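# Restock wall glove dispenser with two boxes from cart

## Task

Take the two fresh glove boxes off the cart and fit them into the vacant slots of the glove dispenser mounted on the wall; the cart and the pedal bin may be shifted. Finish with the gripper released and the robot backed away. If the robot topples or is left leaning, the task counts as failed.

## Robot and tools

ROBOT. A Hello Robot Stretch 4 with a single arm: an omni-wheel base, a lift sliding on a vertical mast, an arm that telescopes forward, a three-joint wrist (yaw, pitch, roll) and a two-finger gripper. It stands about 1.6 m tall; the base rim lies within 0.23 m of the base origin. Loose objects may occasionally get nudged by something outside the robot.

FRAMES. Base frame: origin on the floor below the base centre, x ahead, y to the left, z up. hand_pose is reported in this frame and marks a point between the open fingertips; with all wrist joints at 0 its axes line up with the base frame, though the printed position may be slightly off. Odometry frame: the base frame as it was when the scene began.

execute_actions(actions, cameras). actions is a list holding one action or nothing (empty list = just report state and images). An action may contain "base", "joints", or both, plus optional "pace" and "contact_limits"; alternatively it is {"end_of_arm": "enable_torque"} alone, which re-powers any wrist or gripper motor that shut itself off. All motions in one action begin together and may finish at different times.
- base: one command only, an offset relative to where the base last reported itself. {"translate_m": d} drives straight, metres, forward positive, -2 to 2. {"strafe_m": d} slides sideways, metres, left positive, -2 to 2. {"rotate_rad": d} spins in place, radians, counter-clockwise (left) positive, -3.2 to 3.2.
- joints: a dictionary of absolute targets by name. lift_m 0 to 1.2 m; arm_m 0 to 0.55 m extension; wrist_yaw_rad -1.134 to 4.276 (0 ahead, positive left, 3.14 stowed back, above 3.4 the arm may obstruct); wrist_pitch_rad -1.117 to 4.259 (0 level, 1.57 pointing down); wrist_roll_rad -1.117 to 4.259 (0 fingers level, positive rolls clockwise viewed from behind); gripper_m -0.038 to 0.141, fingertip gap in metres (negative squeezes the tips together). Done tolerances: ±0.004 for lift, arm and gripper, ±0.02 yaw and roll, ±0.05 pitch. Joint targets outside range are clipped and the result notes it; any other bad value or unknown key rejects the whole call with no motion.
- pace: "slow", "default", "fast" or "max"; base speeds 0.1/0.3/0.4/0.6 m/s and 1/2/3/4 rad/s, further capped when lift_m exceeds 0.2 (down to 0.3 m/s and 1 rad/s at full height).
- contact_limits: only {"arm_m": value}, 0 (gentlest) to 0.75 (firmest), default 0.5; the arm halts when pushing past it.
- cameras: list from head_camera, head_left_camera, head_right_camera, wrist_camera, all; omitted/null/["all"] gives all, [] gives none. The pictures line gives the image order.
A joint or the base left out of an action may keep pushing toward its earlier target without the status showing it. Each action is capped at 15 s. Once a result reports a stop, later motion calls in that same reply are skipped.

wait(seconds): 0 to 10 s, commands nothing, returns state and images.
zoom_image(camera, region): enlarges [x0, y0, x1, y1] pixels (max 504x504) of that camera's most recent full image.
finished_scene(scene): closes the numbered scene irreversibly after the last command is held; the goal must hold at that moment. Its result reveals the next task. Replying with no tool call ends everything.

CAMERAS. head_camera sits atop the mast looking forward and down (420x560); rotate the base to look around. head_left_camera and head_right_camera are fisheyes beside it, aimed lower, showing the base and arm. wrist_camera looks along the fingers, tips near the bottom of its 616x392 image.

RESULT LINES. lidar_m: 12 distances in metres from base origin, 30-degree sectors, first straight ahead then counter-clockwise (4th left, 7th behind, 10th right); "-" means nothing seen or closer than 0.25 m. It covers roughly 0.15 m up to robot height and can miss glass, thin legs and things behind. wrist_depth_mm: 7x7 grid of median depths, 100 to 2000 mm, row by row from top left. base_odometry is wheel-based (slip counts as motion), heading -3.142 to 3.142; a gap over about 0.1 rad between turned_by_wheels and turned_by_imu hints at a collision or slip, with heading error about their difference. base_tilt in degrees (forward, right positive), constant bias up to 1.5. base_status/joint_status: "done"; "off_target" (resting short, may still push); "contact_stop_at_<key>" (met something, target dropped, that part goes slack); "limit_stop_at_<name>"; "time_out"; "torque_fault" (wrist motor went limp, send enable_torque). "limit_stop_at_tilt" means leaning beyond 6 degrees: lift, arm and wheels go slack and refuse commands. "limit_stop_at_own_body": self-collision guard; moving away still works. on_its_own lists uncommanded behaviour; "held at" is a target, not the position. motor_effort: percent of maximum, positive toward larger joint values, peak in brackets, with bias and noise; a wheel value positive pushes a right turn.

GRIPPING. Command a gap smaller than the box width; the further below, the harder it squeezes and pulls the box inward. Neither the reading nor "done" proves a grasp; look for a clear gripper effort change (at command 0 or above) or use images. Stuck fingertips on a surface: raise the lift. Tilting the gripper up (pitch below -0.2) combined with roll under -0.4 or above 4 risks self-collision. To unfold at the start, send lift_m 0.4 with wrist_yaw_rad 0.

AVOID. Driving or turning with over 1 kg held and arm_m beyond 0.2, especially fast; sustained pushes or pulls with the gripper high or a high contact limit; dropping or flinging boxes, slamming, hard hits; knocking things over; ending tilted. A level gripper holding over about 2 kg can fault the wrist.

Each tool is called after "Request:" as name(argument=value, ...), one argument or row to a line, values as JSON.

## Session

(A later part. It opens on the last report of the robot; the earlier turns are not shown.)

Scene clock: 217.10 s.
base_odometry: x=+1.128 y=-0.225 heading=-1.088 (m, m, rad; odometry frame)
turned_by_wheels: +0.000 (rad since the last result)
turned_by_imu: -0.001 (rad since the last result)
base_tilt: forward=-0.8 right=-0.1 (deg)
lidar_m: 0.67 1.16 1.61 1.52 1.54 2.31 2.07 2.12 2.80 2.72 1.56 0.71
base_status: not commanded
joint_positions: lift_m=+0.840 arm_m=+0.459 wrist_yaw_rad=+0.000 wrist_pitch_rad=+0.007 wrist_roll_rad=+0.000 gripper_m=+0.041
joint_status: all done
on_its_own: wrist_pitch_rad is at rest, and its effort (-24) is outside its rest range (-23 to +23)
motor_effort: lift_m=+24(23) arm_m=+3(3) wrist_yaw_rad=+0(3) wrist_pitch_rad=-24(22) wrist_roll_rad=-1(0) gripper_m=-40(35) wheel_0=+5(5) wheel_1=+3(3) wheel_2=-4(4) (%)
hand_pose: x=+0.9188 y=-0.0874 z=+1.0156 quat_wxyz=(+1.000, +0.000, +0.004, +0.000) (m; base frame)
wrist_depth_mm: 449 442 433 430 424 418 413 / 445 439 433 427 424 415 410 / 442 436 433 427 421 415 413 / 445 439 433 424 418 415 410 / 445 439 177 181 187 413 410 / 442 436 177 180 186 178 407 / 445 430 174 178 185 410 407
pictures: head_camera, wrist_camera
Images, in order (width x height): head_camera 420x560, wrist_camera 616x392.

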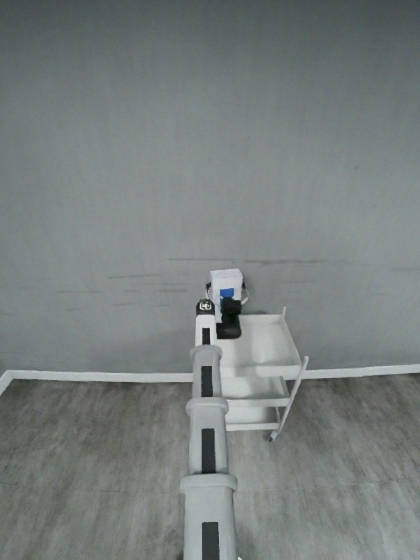

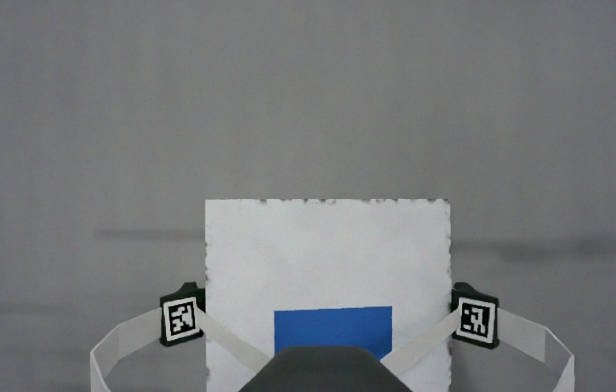

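Request:
execute_actions(
  actions=[
    {"joints":{"arm_m":0.02,"wrist_yaw_rad":-0.08}},
  ],
  cameras=[],
)

Request:
execute_actions(
  actions=[
    {"base":{"rotate_rad":1.5},"pace":"slow"},
  ],
  cameras=[],
)

Request:
execute_actions(
  actions=[
    {"base":{"strafe_m":0.75},"joints":{"lift_m":0.75}},
  ],
  cameras=[],
)

Request:
execute_actions(
  actions=[
    {"base":{"translate_m":0.6}},
  ],
)

Scene clock: 222.90 s.
base_odometry: x=+1.128 y=-0.225 heading=-1.088 (m, m, rad; odometry frame)
turned_by_wheels: +0.000 (rad since the last result)
turned_by_imu: -0.002 (rad since the last result)
base_tilt: forward=-0.8 right=+0.0 (deg)
lidar_m: 0.41 1.15 1.59 1.52 1.56 2.30 2.06 2.13 2.82 2.69 1.51 0.43
base_status: not commanded
joint_positions: lift_m=+0.840 arm_m=+0.021 wrist_yaw_rad=-0.080 wrist_pitch_rad=+0.008 wrist_roll_rad=+0.000 gripper_m=+0.041
joint_status: all done
motor_effort: lift_m=+24(24) arm_m=-4(6) wrist_yaw_rad=-1(12) wrist_pitch_rad=-23(21) wrist_roll_rad=+0(0) gripper_m=-34(38) wheel_0=+2(5) wheel_1=+2(3) wheel_2=-3(4) (%)
hand_pose: x=+0.4723 y=-0.1102 z=+1.0156 quat_wxyz=(+0.999, +0.000, +0.004, -0.040) (m; base frame)
wrist_depth_mm: 866 878 878 891 891 904 891 / 866 878 878 878 904 891 917 / 866 866 891 878 891 891 904 / 854 854 878 878 878 904 904 / 866 866 178 181 187 878 904 / 866 866 176 180 186 179 891 / 866 878 175 177 183 891 891
pictures: none
No camera images: the call's "cameras" was empty. Leave "cameras" out to get every camera's image.

Scene clock: 225.70 s.
base_odometry: x=+1.128 y=-0.225 heading=+0.411 (m, m, rad; odometry frame)
turned_by_wheels: +1.499 (rad since the last result)
turned_by_imu: +1.478 (rad since the last result)
base_tilt: forward=-0.8 right=+0.0 (deg)
lidar_m: 0.40 1.51 2.10 2.03 2.06 2.72 2.72 1.67 0.72 0.68 1.11 0.43
base_status: done
joint_positions: lift_m=+0.840 arm_m=+0.021 wrist_yaw_rad=-0.080 wrist_pitch_rad=+0.007 wrist_roll_rad=+0.000 gripper_m=+0.041
joint_status: not commanded
motor_effort: lift_m=+23(24) arm_m=-4(5) wrist_yaw_rad=-1(2) wrist_pitch_rad=-23(22) wrist_roll_rad=+1(1) gripper_m=-35(31) wheel_0=-3(8) wheel_1=-5(8) wheel_2=-3(8) (%)
hand_pose: x=+0.4723 y=-0.1102 z=+1.0156 quat_wxyz=(+0.999, +0.000, +0.004, -0.040) (m; base frame)
wrist_depth_mm: 1281 1308 1336 1430 1430 1464 1281 / 1281 1336 1366 1397 1430 1499 1255 / 1308 1336 1366 1397 1430 1464 1255 / 1281 1308 1336 1366 1397 1464 1255 / 1281 1336 177 182 187 1464 1229 / 1281 1205 177 180 186 178 1205 / 1182 1229 175 177 184 1464 1182
pictures: none
No camera images: the call's "cameras" was empty. Leave "cameras" out to get every camera's image.

Scene clock: 229.53 s.
base_odometry: x=+0.828 y=+0.462 heading=+0.411 (m, m, rad; odometry frame)
turned_by_wheels: +0.000 (rad since the last result)
turned_by_imu: -0.004 (rad since the last result)
base_tilt: forward=-0.9 right=+0.0 (deg)
lidar_m: 0.41 1.57 1.99 1.63 1.30 1.73 2.77 2.82 1.96 1.42 1.88 0.42
base_status: done
joint_positions: lift_m=+0.750 arm_m=+0.021 wrist_yaw_rad=-0.080 wrist_pitch_rad=+0.007 wrist_roll_rad=+0.000 gripper_m=+0.041
joint_status: all done
motor_effort: lift_m=+18(19) arm_m=-4(4) wrist_yaw_rad=+0(2) wrist_pitch_rad=-22(24) wrist_roll_rad=+0(0) gripper_m=-35(35) wheel_0=-2(11) wheel_1=+1(11) wheel_2=+0(3) (%)
hand_pose: x=+0.4722 y=-0.1102 z=+0.9261 quat_wxyz=(+0.999, +0.000, +0.004, -0.040) (m; base frame)
wrist_depth_mm: 1255 1281 1366 1366 1397 1430 1499 / 1229 1281 1336 1336 1366 1430 1464 / 1255 1281 1336 1336 1366 1397 1499 / 1229 1255 1281 1308 1366 1430 1464 / 1281 1255 177 181 187 1430 1464 / 1229 1255 177 180 186 178 1430 / 1229 1281 174 177 183 1397 1430
pictures: none
No camera images: the call's "cameras" was empty. Leave "cameras" out to get every camera's image.

Scene clock: 233.03 s.
base_odometry: x=+1.378 y=+0.702 heading=+0.412 (m, m, rad; odometry frame)
turned_by_wheels: +0.000 (rad since the last result)
turned_by_imu: -0.002 (rad since the last result)
base_tilt: forward=-0.9 right=-0.1 (deg)
lidar_m: 0.40 0.95 1.25 1.88 1.62 1.73 3.37 2.76 1.53 1.80 1.42 0.43
base_status: done
joint_positions: lift_m=+0.750 arm_m=+0.021 wrist_yaw_rad=-0.080 wrist_pitch_rad=+0.007 wrist_roll_rad=+0.000 gripper_m=+0.041
joint_status: not commanded
motor_effort: lift_m=+17(17) arm_m=-5(4) wrist_yaw_rad=+0(1) wrist_pitch_rad=-21(23) wrist_roll_rad=+0(0) gripper_m=-30(34) wheel_0=+3(9) wheel_1=+3(9) wheel_2=+0(12) (%)
hand_pose: x=+0.4722 y=-0.1102 z=+0.9261 quat_wxyz=(+0.999, +0.000, +0.004, -0.040) (m; base frame)
wrist_depth_mm: 676 683 707 732 741 768 788 / 668 691 707 715 750 759 778 / 668 691 707 723 741 768 768 / 668 683 699 707 732 759 778 / 668 683 177 181 186 759 778 / 668 676 176 180 186 178 778 / 668 676 175 177 183 759 768
pictures: head_camera, head_left_camera, head_right_camera, wrist_camera
Images, in order (width x height): head_camera 420x560, head_left_camera 420x672, head_right_camera 420x672, wrist_camera 616x392.

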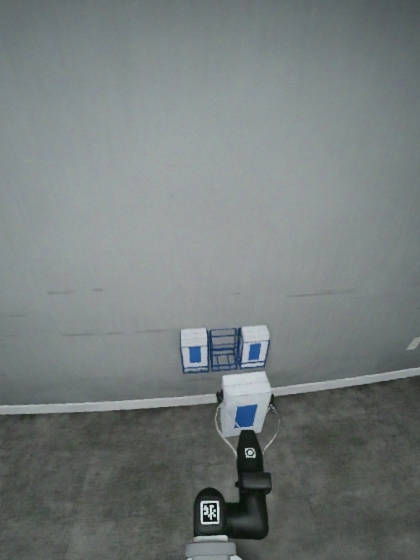

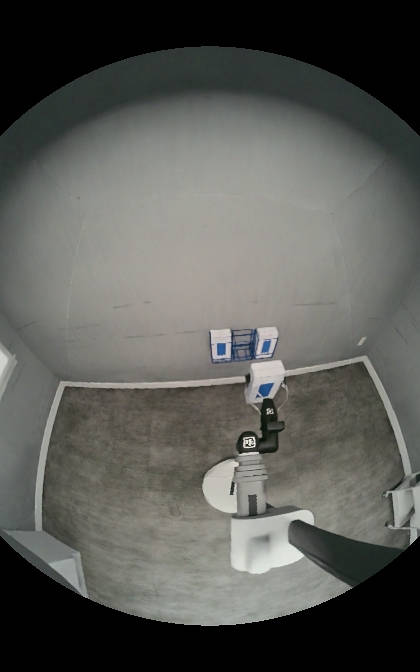

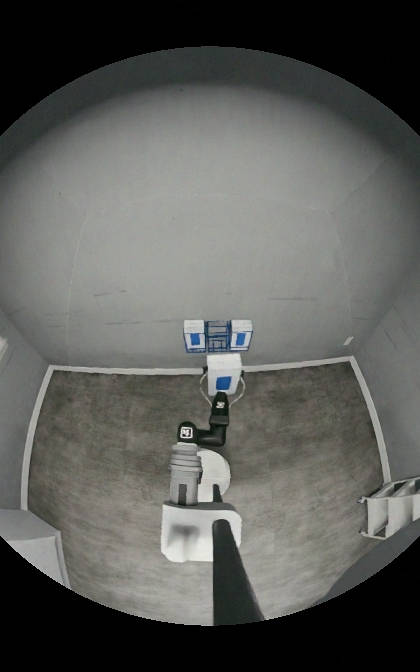

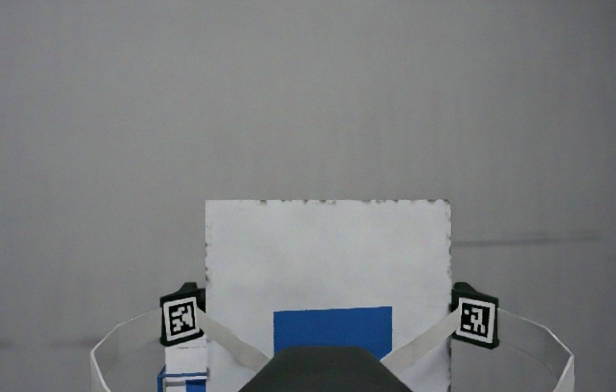

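Request:
execute_actions(
  actions=[
    {"base":{"strafe_m":0.033},"joints":{"lift_m":0.76,"arm_m":0.46},"pace":"slow"},
  ],
  cameras=["head_camera"],
)

Request:
zoom_image(
  camera="head_camera",
  region=[170, 270, 290, 390],
)

Scene clock: 242.37 s.
base_odometry: x=+1.364 y=+0.732 heading=+0.412 (m, m, rad; odometry frame)
turned_by_wheels: +0.000 (rad since the last result)
turned_by_imu: -0.004 (rad since the last result)
base_tilt: forward=-0.8 right=+0.0 (deg)
lidar_m: 0.82 0.95 1.24 1.83 1.59 1.73 3.40 2.83 1.56 1.84 1.42 0.86
base_status: done
joint_positions: lift_m=+0.760 arm_m=+0.459 wrist_yaw_rad=-0.080 wrist_pitch_rad=+0.007 wrist_roll_rad=+0.000 gripper_m=+0.041
joint_status: all done
motor_effort: lift_m=+24(20) arm_m=+4(6) wrist_yaw_rad=+0(2) wrist_pitch_rad=-21(24) wrist_roll_rad=+0(1) gripper_m=-34(39) wheel_0=-3(6) wheel_1=+3(8) wheel_2=+0(1) (%)
hand_pose: x=+0.9107 y=-0.1102 z=+0.9356 quat_wxyz=(+0.999, +0.000, +0.004, -0.040) (m; base frame)
wrist_depth_mm: 252 258 265 273 281 287 296 / 251 257 264 272 279 287 294 / 251 257 264 271 279 287 291 / 250 257 262 270 276 286 293 / 250 257 177 180 187 286 291 / 249 254 177 180 186 178 293 / 249 254 175 177 183 285 216
pictures: head_camera
Images, in order (width x height): head_camera 420x560.

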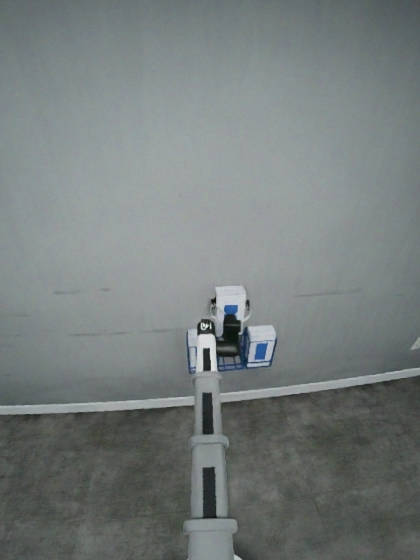

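Region (170, 270, 290, 390) of head_camera's 420x560 image, scaled by 4.200, with more detail than that image has.

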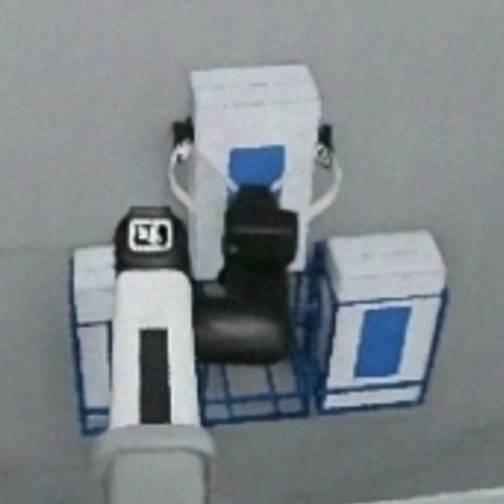

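Request:
execute_actions(
  actions=[
    {"base":{"strafe_m":-0.006},"joints":{"lift_m":0.715},"pace":"slow"},
  ],
  cameras=["head_camera"],
)

Request:
zoom_image(
  camera="head_camera",
  region=[170, 270, 290, 390],
)

Request:
execute_actions(
  actions=[
    {"joints":{"lift_m":0.67},"pace":"slow"},
  ],
  cameras=["head_camera"],
)

Request:
zoom_image(
  camera="head_camera",
  region=[170, 270, 290, 390],
)

Scene clock: 246.90 s.
base_odometry: x=+1.367 y=+0.727 heading=+0.412 (m, m, rad; odometry frame)
turned_by_wheels: +0.000 (rad since the last result)
turned_by_imu: -0.002 (rad since the last result)
base_tilt: forward=-0.8 right=+0.0 (deg)
lidar_m: 0.82 0.93 1.25 1.87 1.61 1.73 3.39 2.82 1.55 1.83 1.43 0.88
base_status: done
joint_positions: lift_m=+0.715 arm_m=+0.459 wrist_yaw_rad=-0.080 wrist_pitch_rad=+0.008 wrist_roll_rad=+0.000 gripper_m=+0.041
joint_status: all done
motor_effort: lift_m=+16(25) arm_m=+4(4) wrist_yaw_rad=+0(1) wrist_pitch_rad=-22(24) wrist_roll_rad=+0(0) gripper_m=-38(38) wheel_0=+3(11) wheel_1=-3(8) wheel_2=+0(1) (%)
hand_pose: x=+0.9108 y=-0.1102 z=+0.8912 quat_wxyz=(+0.999, +0.000, +0.004, -0.040) (m; base frame)
wrist_depth_mm: 252 258 266 272 281 287 296 / 252 258 265 272 279 287 294 / 252 257 265 272 279 286 294 / 251 257 262 268 276 286 294 / 250 257 178 181 187 285 293 / 250 254 177 181 186 180 293 / 249 255 175 177 184 283 216
pictures: head_camera
Images, in order (width x height): head_camera 420x560.

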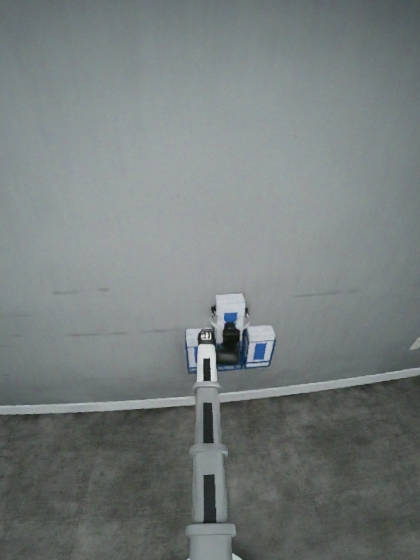

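Region (170, 270, 290, 390) of head_camera's 420x560 image, scaled by 4.200, with more detail than that image has.

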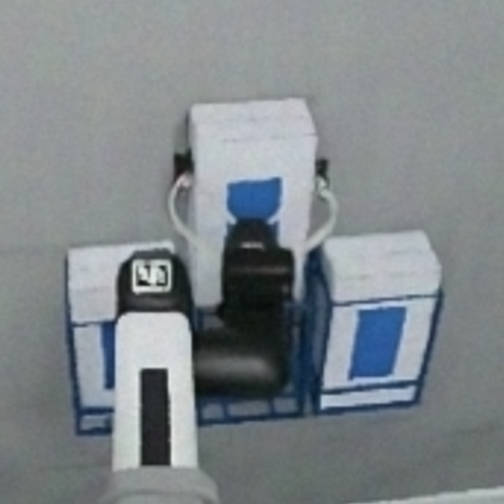

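Scene clock: 248.13 s.
base_odometry: x=+1.367 y=+0.727 heading=+0.411 (m, m, rad; odometry frame)
turned_by_wheels: +0.000 (rad since the last result)
turned_by_imu: -0.001 (rad since the last result)
base_tilt: forward=-0.9 right=+0.0 (deg)
lidar_m: 0.81 0.97 1.24 1.86 1.60 1.72 3.39 2.79 1.55 1.82 1.45 0.88
base_status: not commanded
joint_positions: lift_m=+0.671 arm_m=+0.459 wrist_yaw_rad=-0.086 wrist_pitch_rad=-0.027 wrist_roll_rad=+0.004 gripper_m=+0.041
joint_status: all done
on_its_own: wrist_yaw_rad is at rest, and its effort (+15) is outside its rest range (-13 to +13); wrist_pitch_rad is at rest, and its effort (+80) is outside its rest range (-23 to +23)
motor_effort: lift_m=+4(17) arm_m=+4(4) wrist_yaw_rad=+15(16) wrist_pitch_rad=+80(77) wrist_roll_rad=-11(10) gripper_m=-34(37) wheel_0=-1(3) wheel_1=-3(3) wheel_2=+0(0) (%)
hand_pose: x=+0.9101 y=-0.1117 z=+0.8573 quat_wxyz=(+0.999, +0.001, -0.014, -0.043) (m; base frame)
wrist_depth_mm: 262 270 277 286 294 304 312 / 259 265 274 283 290 300 309 / 256 262 271 278 286 297 304 / 253 260 265 186 191 293 300 / 251 258 181 183 187 289 297 / 250 252 178 180 185 177 293 / 246 251 175 123 182 281 286
pictures: head_camera
Images, in order (width x height): head_camera 420x560.

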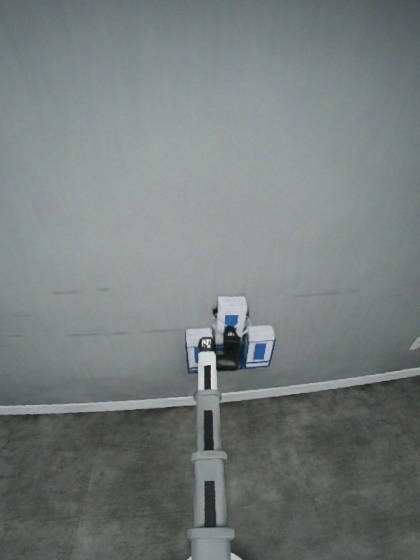

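Region (170, 270, 290, 390) of head_camera's 420x560 image, scaled by 4.200, with more detail than that image has.

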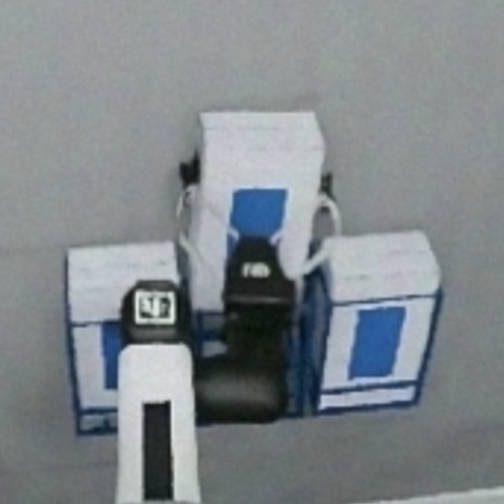

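Request:
execute_actions(
  actions=[
    {"joints":{"lift_m":0.72,"wrist_pitch_rad":0},"pace":"slow"},
  ],
  cameras=[],
)

Request:
execute_actions(
  actions=[
    {"base":{"strafe_m":-0.009},"joints":{"arm_m":0.464},"pace":"slow"},
  ],
  cameras=["wrist_camera"],
)

Request:
execute_actions(
  actions=[
    {"joints":{"lift_m":0.68},"pace":"slow"},
  ],
  cameras=["head_camera"],
)

Request:
zoom_image(
  camera="head_camera",
  region=[170, 270, 290, 390],
)

Scene clock: 252.93 s.
base_odometry: x=+1.367 y=+0.727 heading=+0.411 (m, m, rad; odometry frame)
turned_by_wheels: +0.000 (rad since the last result)
turned_by_imu: -0.002 (rad since the last result)
base_tilt: forward=-0.9 right=+0.0 (deg)
lidar_m: 0.84 0.95 1.25 1.87 1.61 1.73 3.38 2.82 1.56 1.83 1.42 0.87
base_status: not commanded
joint_positions: lift_m=+0.720 arm_m=+0.459 wrist_yaw_rad=-0.080 wrist_pitch_rad=+0.007 wrist_roll_rad=+0.000 gripper_m=+0.041
joint_status: all done
motor_effort: lift_m=+24(21) arm_m=+4(4) wrist_yaw_rad=-1(16) wrist_pitch_rad=-22(75) wrist_roll_rad=-1(11) gripper_m=-37(38) wheel_0=-1(1) wheel_1=-3(3) wheel_2=+0(0) (%)
hand_pose: x=+0.9108 y=-0.1102 z=+0.8957 quat_wxyz=(+0.999, +0.000, +0.004, -0.040) (m; base frame)
wrist_depth_mm: 252 258 265 273 281 287 296 / 252 259 265 273 279 287 294 / 251 258 264 271 279 286 294 / 251 256 262 268 276 287 293 / 251 256 177 181 187 286 294 / 250 253 177 180 186 178 291 / 249 255 175 178 183 283 216
pictures: none
No camera images: the call's "cameras" was empty. Leave "cameras" out to get every camera's image.

Scene clock: 253.77 s.
base_odometry: x=+1.370 y=+0.719 heading=+0.411 (m, m, rad; odometry frame)
turned_by_wheels: +0.000 (rad since the last result)
turned_by_imu: +0.000 (rad since the last result)
base_tilt: forward=-0.9 right=+0.0 (deg)
lidar_m: 0.82 0.95 1.26 1.88 1.60 1.72 3.40 2.81 1.55 1.82 1.42 0.88
base_status: done
joint_positions: lift_m=+0.720 arm_m=+0.463 wrist_yaw_rad=-0.080 wrist_pitch_rad=+0.007 wrist_roll_rad=+0.000 gripper_m=+0.041
joint_status: all done
motor_effort: lift_m=+24(24) arm_m=+5(6) wrist_yaw_rad=+0(0) wrist_pitch_rad=-21(23) wrist_roll_rad=-2(1) gripper_m=-35(32) wheel_0=+5(9) wheel_1=-5(6) wheel_2=+0(0) (%)
hand_pose: x=+0.9147 y=-0.1102 z=+0.8956 quat_wxyz=(+0.999, +0.000, +0.004, -0.040) (m; base frame)
wrist_depth_mm: 249 255 262 270 277 285 291 / 249 255 263 268 277 283 291 / 248 255 260 268 276 283 290 / 248 254 259 265 272 283 290 / 247 253 177 181 187 283 287 / 246 250 176 180 186 179 287 / 246 251 174 177 183 278 215
pictures: wrist_camera
Images, in order (width x height): wrist_camera 616x392.

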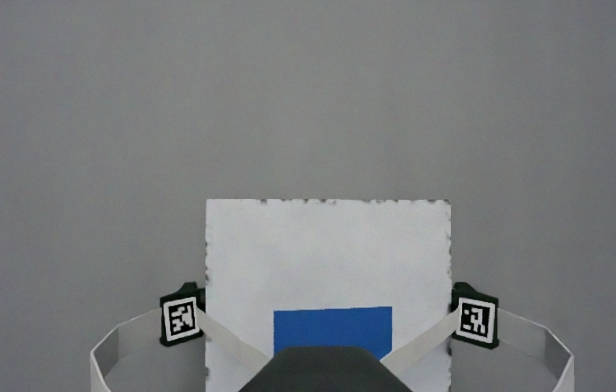

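Scene clock: 254.93 s.
base_odometry: x=+1.370 y=+0.719 heading=+0.411 (m, m, rad; odometry frame)
turned_by_wheels: +0.000 (rad since the last result)
turned_by_imu: +0.000 (rad since the last result)
base_tilt: forward=-0.8 right=+0.0 (deg)
lidar_m: 0.83 0.95 1.24 1.87 1.61 1.74 3.38 2.81 1.55 1.81 1.41 0.87
base_status: not commanded
joint_positions: lift_m=+0.680 arm_m=+0.463 wrist_yaw_rad=-0.080 wrist_pitch_rad=+0.007 wrist_roll_rad=+0.000 gripper_m=+0.041
joint_status: all done
motor_effort: lift_m=+16(23) arm_m=+4(4) wrist_yaw_rad=+0(0) wrist_pitch_rad=-21(25) wrist_roll_rad=+0(0) gripper_m=-37(36) wheel_0=+5(5) wheel_1=-5(5) wheel_2=+0(0) (%)
hand_pose: x=+0.9147 y=-0.1102 z=+0.8562 quat_wxyz=(+0.999, +0.000, +0.004, -0.040) (m; base frame)
wrist_depth_mm: 250 255 263 270 277 286 293 / 249 255 262 270 277 285 293 / 249 255 262 268 276 283 290 / 249 254 257 266 273 282 291 / 248 253 178 181 187 282 289 / 247 252 177 180 186 177 289 / 246 252 174 177 183 281 144
pictures: head_camera
Images, in order (width x height): head_camera 420x560.

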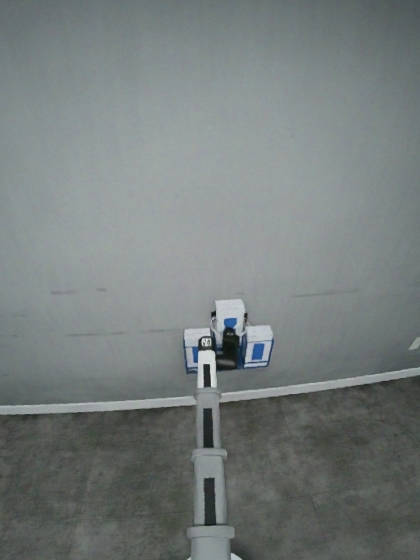

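Region (170, 270, 290, 390) of head_camera's 420x560 image, scaled by 4.200, with more detail than that image has.

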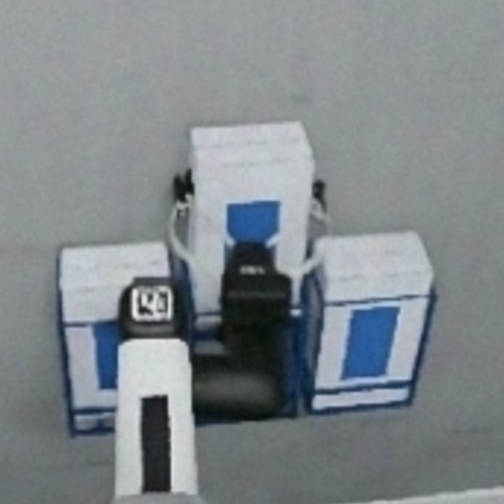

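No contact. Continue.

Request:
execute_actions(
  actions=[
    {"joints":{"lift_m":0.63},"pace":"slow"},
  ],
  cameras=[],
)

Request:
execute_actions(
  actions=[
    {"joints":{"lift_m":0.59},"pace":"slow"},
  ],
  cameras=["head_camera"],
)

Request:
zoom_image(
  camera="head_camera",
  region=[170, 270, 290, 390],
)

Scene clock: 258.13 s.
base_odometry: x=+1.370 y=+0.719 heading=+0.411 (m, m, rad; odometry frame)
turned_by_wheels: +0.000 (rad since the last result)
turned_by_imu: -0.001 (rad since the last result)
base_tilt: forward=-0.9 right=+0.0 (deg)
lidar_m: 0.82 0.95 1.26 1.87 1.60 1.72 3.39 2.80 1.53 1.82 1.41 0.87
base_status: not commanded
joint_positions: lift_m=+0.630 arm_m=+0.463 wrist_yaw_rad=-0.080 wrist_pitch_rad=+0.008 wrist_roll_rad=+0.000 gripper_m=+0.041
joint_status: all done
motor_effort: lift_m=+16(16) arm_m=+4(4) wrist_yaw_rad=+0(1) wrist_pitch_rad=-22(22) wrist_roll_rad=+0(1) gripper_m=-31(38) wheel_0=+5(5) wheel_1=-5(5) wheel_2=+0(0) (%)
hand_pose: x=+0.9148 y=-0.1102 z=+0.8062 quat_wxyz=(+0.999, +0.000, +0.004, -0.040) (m; base frame)
wrist_depth_mm: 249 256 263 271 277 286 291 / 249 254 262 268 276 285 291 / 247 254 260 268 276 283 290 / 248 254 259 266 272 283 289 / 247 254 177 181 187 283 289 / 248 252 177 180 186 179 289 / 246 231 174 177 184 240 145
pictures: none
No camera images: the call's "cameras" was empty. Leave "cameras" out to get every camera's image.

Scene clock: 259.30 s.
base_odometry: x=+1.370 y=+0.719 heading=+0.411 (m, m, rad; odometry frame)
turned_by_wheels: +0.000 (rad since the last result)
turned_by_imu: +0.000 (rad since the last result)
base_tilt: forward=-0.9 right=+0.0 (deg)
lidar_m: 0.81 0.94 1.25 1.87 1.63 1.73 3.37 2.82 1.55 1.83 1.42 0.88
base_status: not commanded
joint_positions: lift_m=+0.590 arm_m=+0.463 wrist_yaw_rad=-0.080 wrist_pitch_rad=+0.008 wrist_roll_rad=+0.000 gripper_m=+0.041
joint_status: all done
motor_effort: lift_m=+16(15) arm_m=+4(4) wrist_yaw_rad=+0(0) wrist_pitch_rad=-22(21) wrist_roll_rad=-1(2) gripper_m=-35(39) wheel_0=+5(5) wheel_1=-5(5) wheel_2=+0(0) (%)
hand_pose: x=+0.9148 y=-0.1102 z=+0.7662 quat_wxyz=(+0.999, +0.000, +0.004, -0.040) (m; base frame)
wrist_depth_mm: 250 255 263 270 277 286 293 / 249 254 262 268 277 285 290 / 248 254 262 268 276 283 290 / 248 254 259 265 272 283 290 / 247 255 177 181 187 282 289 / 247 250 177 180 186 179 286 / 180 171 174 177 184 191 -
pictures: head_camera
Images, in order (width x height): head_camera 420x560.

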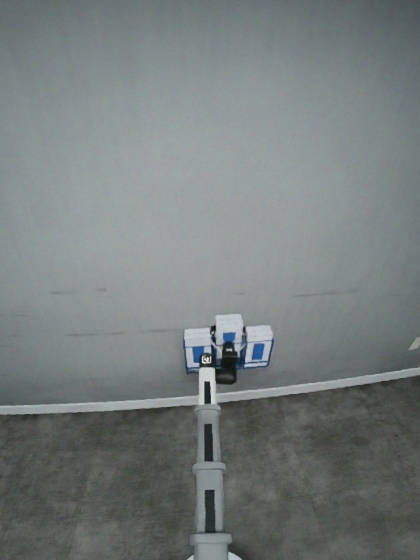

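Region (170, 270, 290, 390) of head_camera's 420x560 image, scaled by 4.200, with more detail than that image has.

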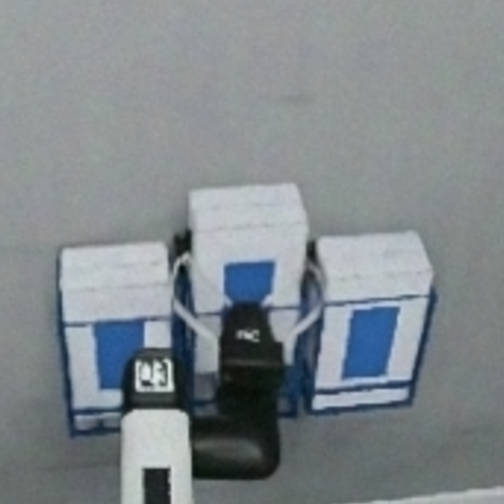

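Request:
execute_actions(
  actions=[
    {"joints":{"gripper_m":0.125}},
  ],
  cameras=[],
)

Request:
execute_actions(
  actions=[
    {"joints":{"lift_m":0.68}},
  ],
  cameras=[],
)

Request:
execute_actions(
  actions=[
    {"joints":{"arm_m":0.02},"base":{"translate_m":-0.2}},
  ],
  cameras=["head_camera","wrist_camera"],
)

Request:
zoom_image(
  camera="head_camera",
  region=[160, 280, 290, 400],
)

Scene clock: 263.87 s.
base_odometry: x=+1.370 y=+0.719 heading=+0.411 (m, m, rad; odometry frame)
turned_by_wheels: +0.000 (rad since the last result)
turned_by_imu: -0.002 (rad since the last result)
base_tilt: forward=-0.9 right=+0.0 (deg)
lidar_m: 0.80 0.95 1.26 1.86 1.60 1.73 3.39 2.80 1.56 1.82 1.45 0.87
base_status: not commanded
joint_positions: lift_m=+0.590 arm_m=+0.463 wrist_yaw_rad=-0.080 wrist_pitch_rad=+0.003 wrist_roll_rad=+0.000 gripper_m=+0.125
joint_status: all done
motor_effort: lift_m=+16(17) arm_m=+3(4) wrist_yaw_rad=+1(2) wrist_pitch_rad=-6(21) wrist_roll_rad=+0(0) gripper_m=+2(37) wheel_0=+5(5) wheel_1=-5(5) wheel_2=+0(0) (%)
hand_pose: x=+0.9148 y=-0.1103 z=+0.7676 quat_wxyz=(+0.999, +0.000, +0.001, -0.040) (m; base frame)
wrist_depth_mm: 250 257 264 271 278 286 293 / 249 256 263 271 277 286 293 / 249 255 262 268 278 285 293 / 249 254 260 268 274 285 290 / 247 254 260 267 274 283 290 / 246 250 202 265 270 213 287 / 188 182 205 135 189 204 184
pictures: none
No camera images: the call's "cameras" was empty. Leave "cameras" out to get every camera's image.

Scene clock: 265.23 s.
base_odometry: x=+1.370 y=+0.719 heading=+0.411 (m, m, rad; odometry frame)
turned_by_wheels: +0.000 (rad since the last result)
turned_by_imu: -0.001 (rad since the last result)
base_tilt: forward=-0.9 right=-0.1 (deg)
lidar_m: 0.81 0.96 1.24 1.88 1.62 1.74 3.39 2.80 1.53 1.82 1.43 0.89
base_status: not commanded
joint_positions: lift_m=+0.680 arm_m=+0.463 wrist_yaw_rad=-0.080 wrist_pitch_rad=+0.002 wrist_roll_rad=+0.000 gripper_m=+0.125
joint_status: all done
motor_effort: lift_m=+22(24) arm_m=+3(3) wrist_yaw_rad=+1(1) wrist_pitch_rad=-9(8) wrist_roll_rad=+0(1) gripper_m=-2(1) wheel_0=+5(5) wheel_1=-5(5) wheel_2=+0(0) (%)
hand_pose: x=+0.9148 y=-0.1103 z=+0.8572 quat_wxyz=(+0.999, +0.000, +0.001, -0.040) (m; base frame)
wrist_depth_mm: 250 256 264 271 278 286 294 / 250 256 263 268 278 285 293 / 249 255 262 268 276 283 291 / 248 254 260 268 276 283 291 / 246 253 260 267 274 282 290 / 246 252 202 266 271 213 287 / 246 250 258 135 273 278 287
pictures: none
No camera images: the call's "cameras" was empty. Leave "cameras" out to get every camera's image.

Scene clock: 267.63 s.
base_odometry: x=+1.187 y=+0.639 heading=+0.411 (m, m, rad; odometry frame)
turned_by_wheels: -0.001 (rad since the last result)
turned_by_imu: -0.001 (rad since the last result)
base_tilt: forward=-0.9 right=+0.0 (deg)
lidar_m: 1.01 1.15 1.49 1.87 1.48 1.72 3.16 2.81 1.49 1.49 1.72 1.08
base_status: done
joint_positions: lift_m=+0.680 arm_m=+0.021 wrist_yaw_rad=-0.080 wrist_pitch_rad=+0.002 wrist_roll_rad=+0.000 gripper_m=+0.125
joint_status: all done
motor_effort: lift_m=+22(22) arm_m=-5(6) wrist_yaw_rad=+0(1) wrist_pitch_rad=-6(7) wrist_roll_rad=-1(0) gripper_m=+5(3) wheel_0=-4(7) wheel_1=-3(7) wheel_2=+1(12) (%)
hand_pose: x=+0.4724 y=-0.1102 z=+0.8573 quat_wxyz=(+0.999, +0.000, +0.001, -0.040) (m; base frame)
wrist_depth_mm: 866 891 917 946 960 976 1008 / 866 891 904 917 946 991 1008 / 878 878 891 931 960 976 1008 / 866 878 891 917 960 976 1008 / 854 878 891 931 946 976 1008 / 854 878 202 820 820 213 1008 / 866 866 809 135 946 960 976
pictures: head_camera, wrist_camera
Images, in order (width x height): head_camera 420x560, wrist_camera 616x392.

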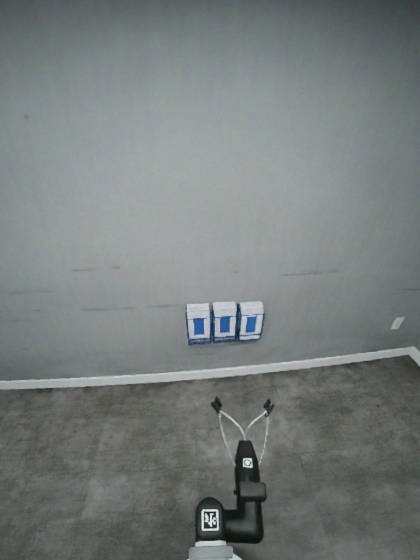

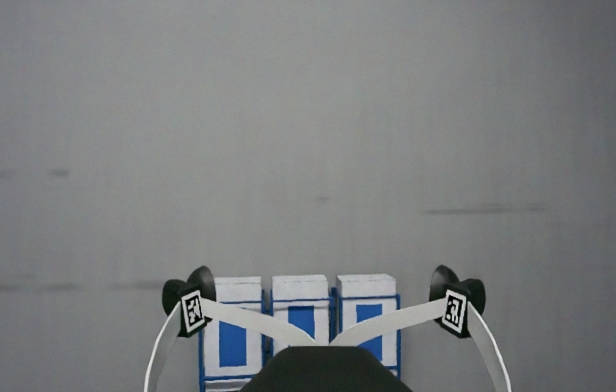

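Region (160, 280, 290, 400) of head_camera's 420x560 image, scaled by 3.877, with more detail than that image has; it fills the top 465 rows of this view, and the rest is white.

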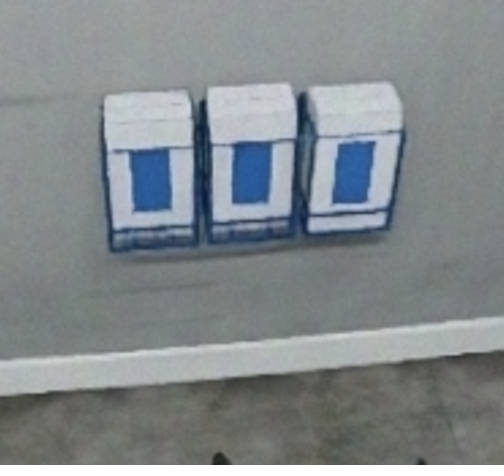

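Request:
finished_scene(
  scene=1,
)

The scene is finished: the task was done.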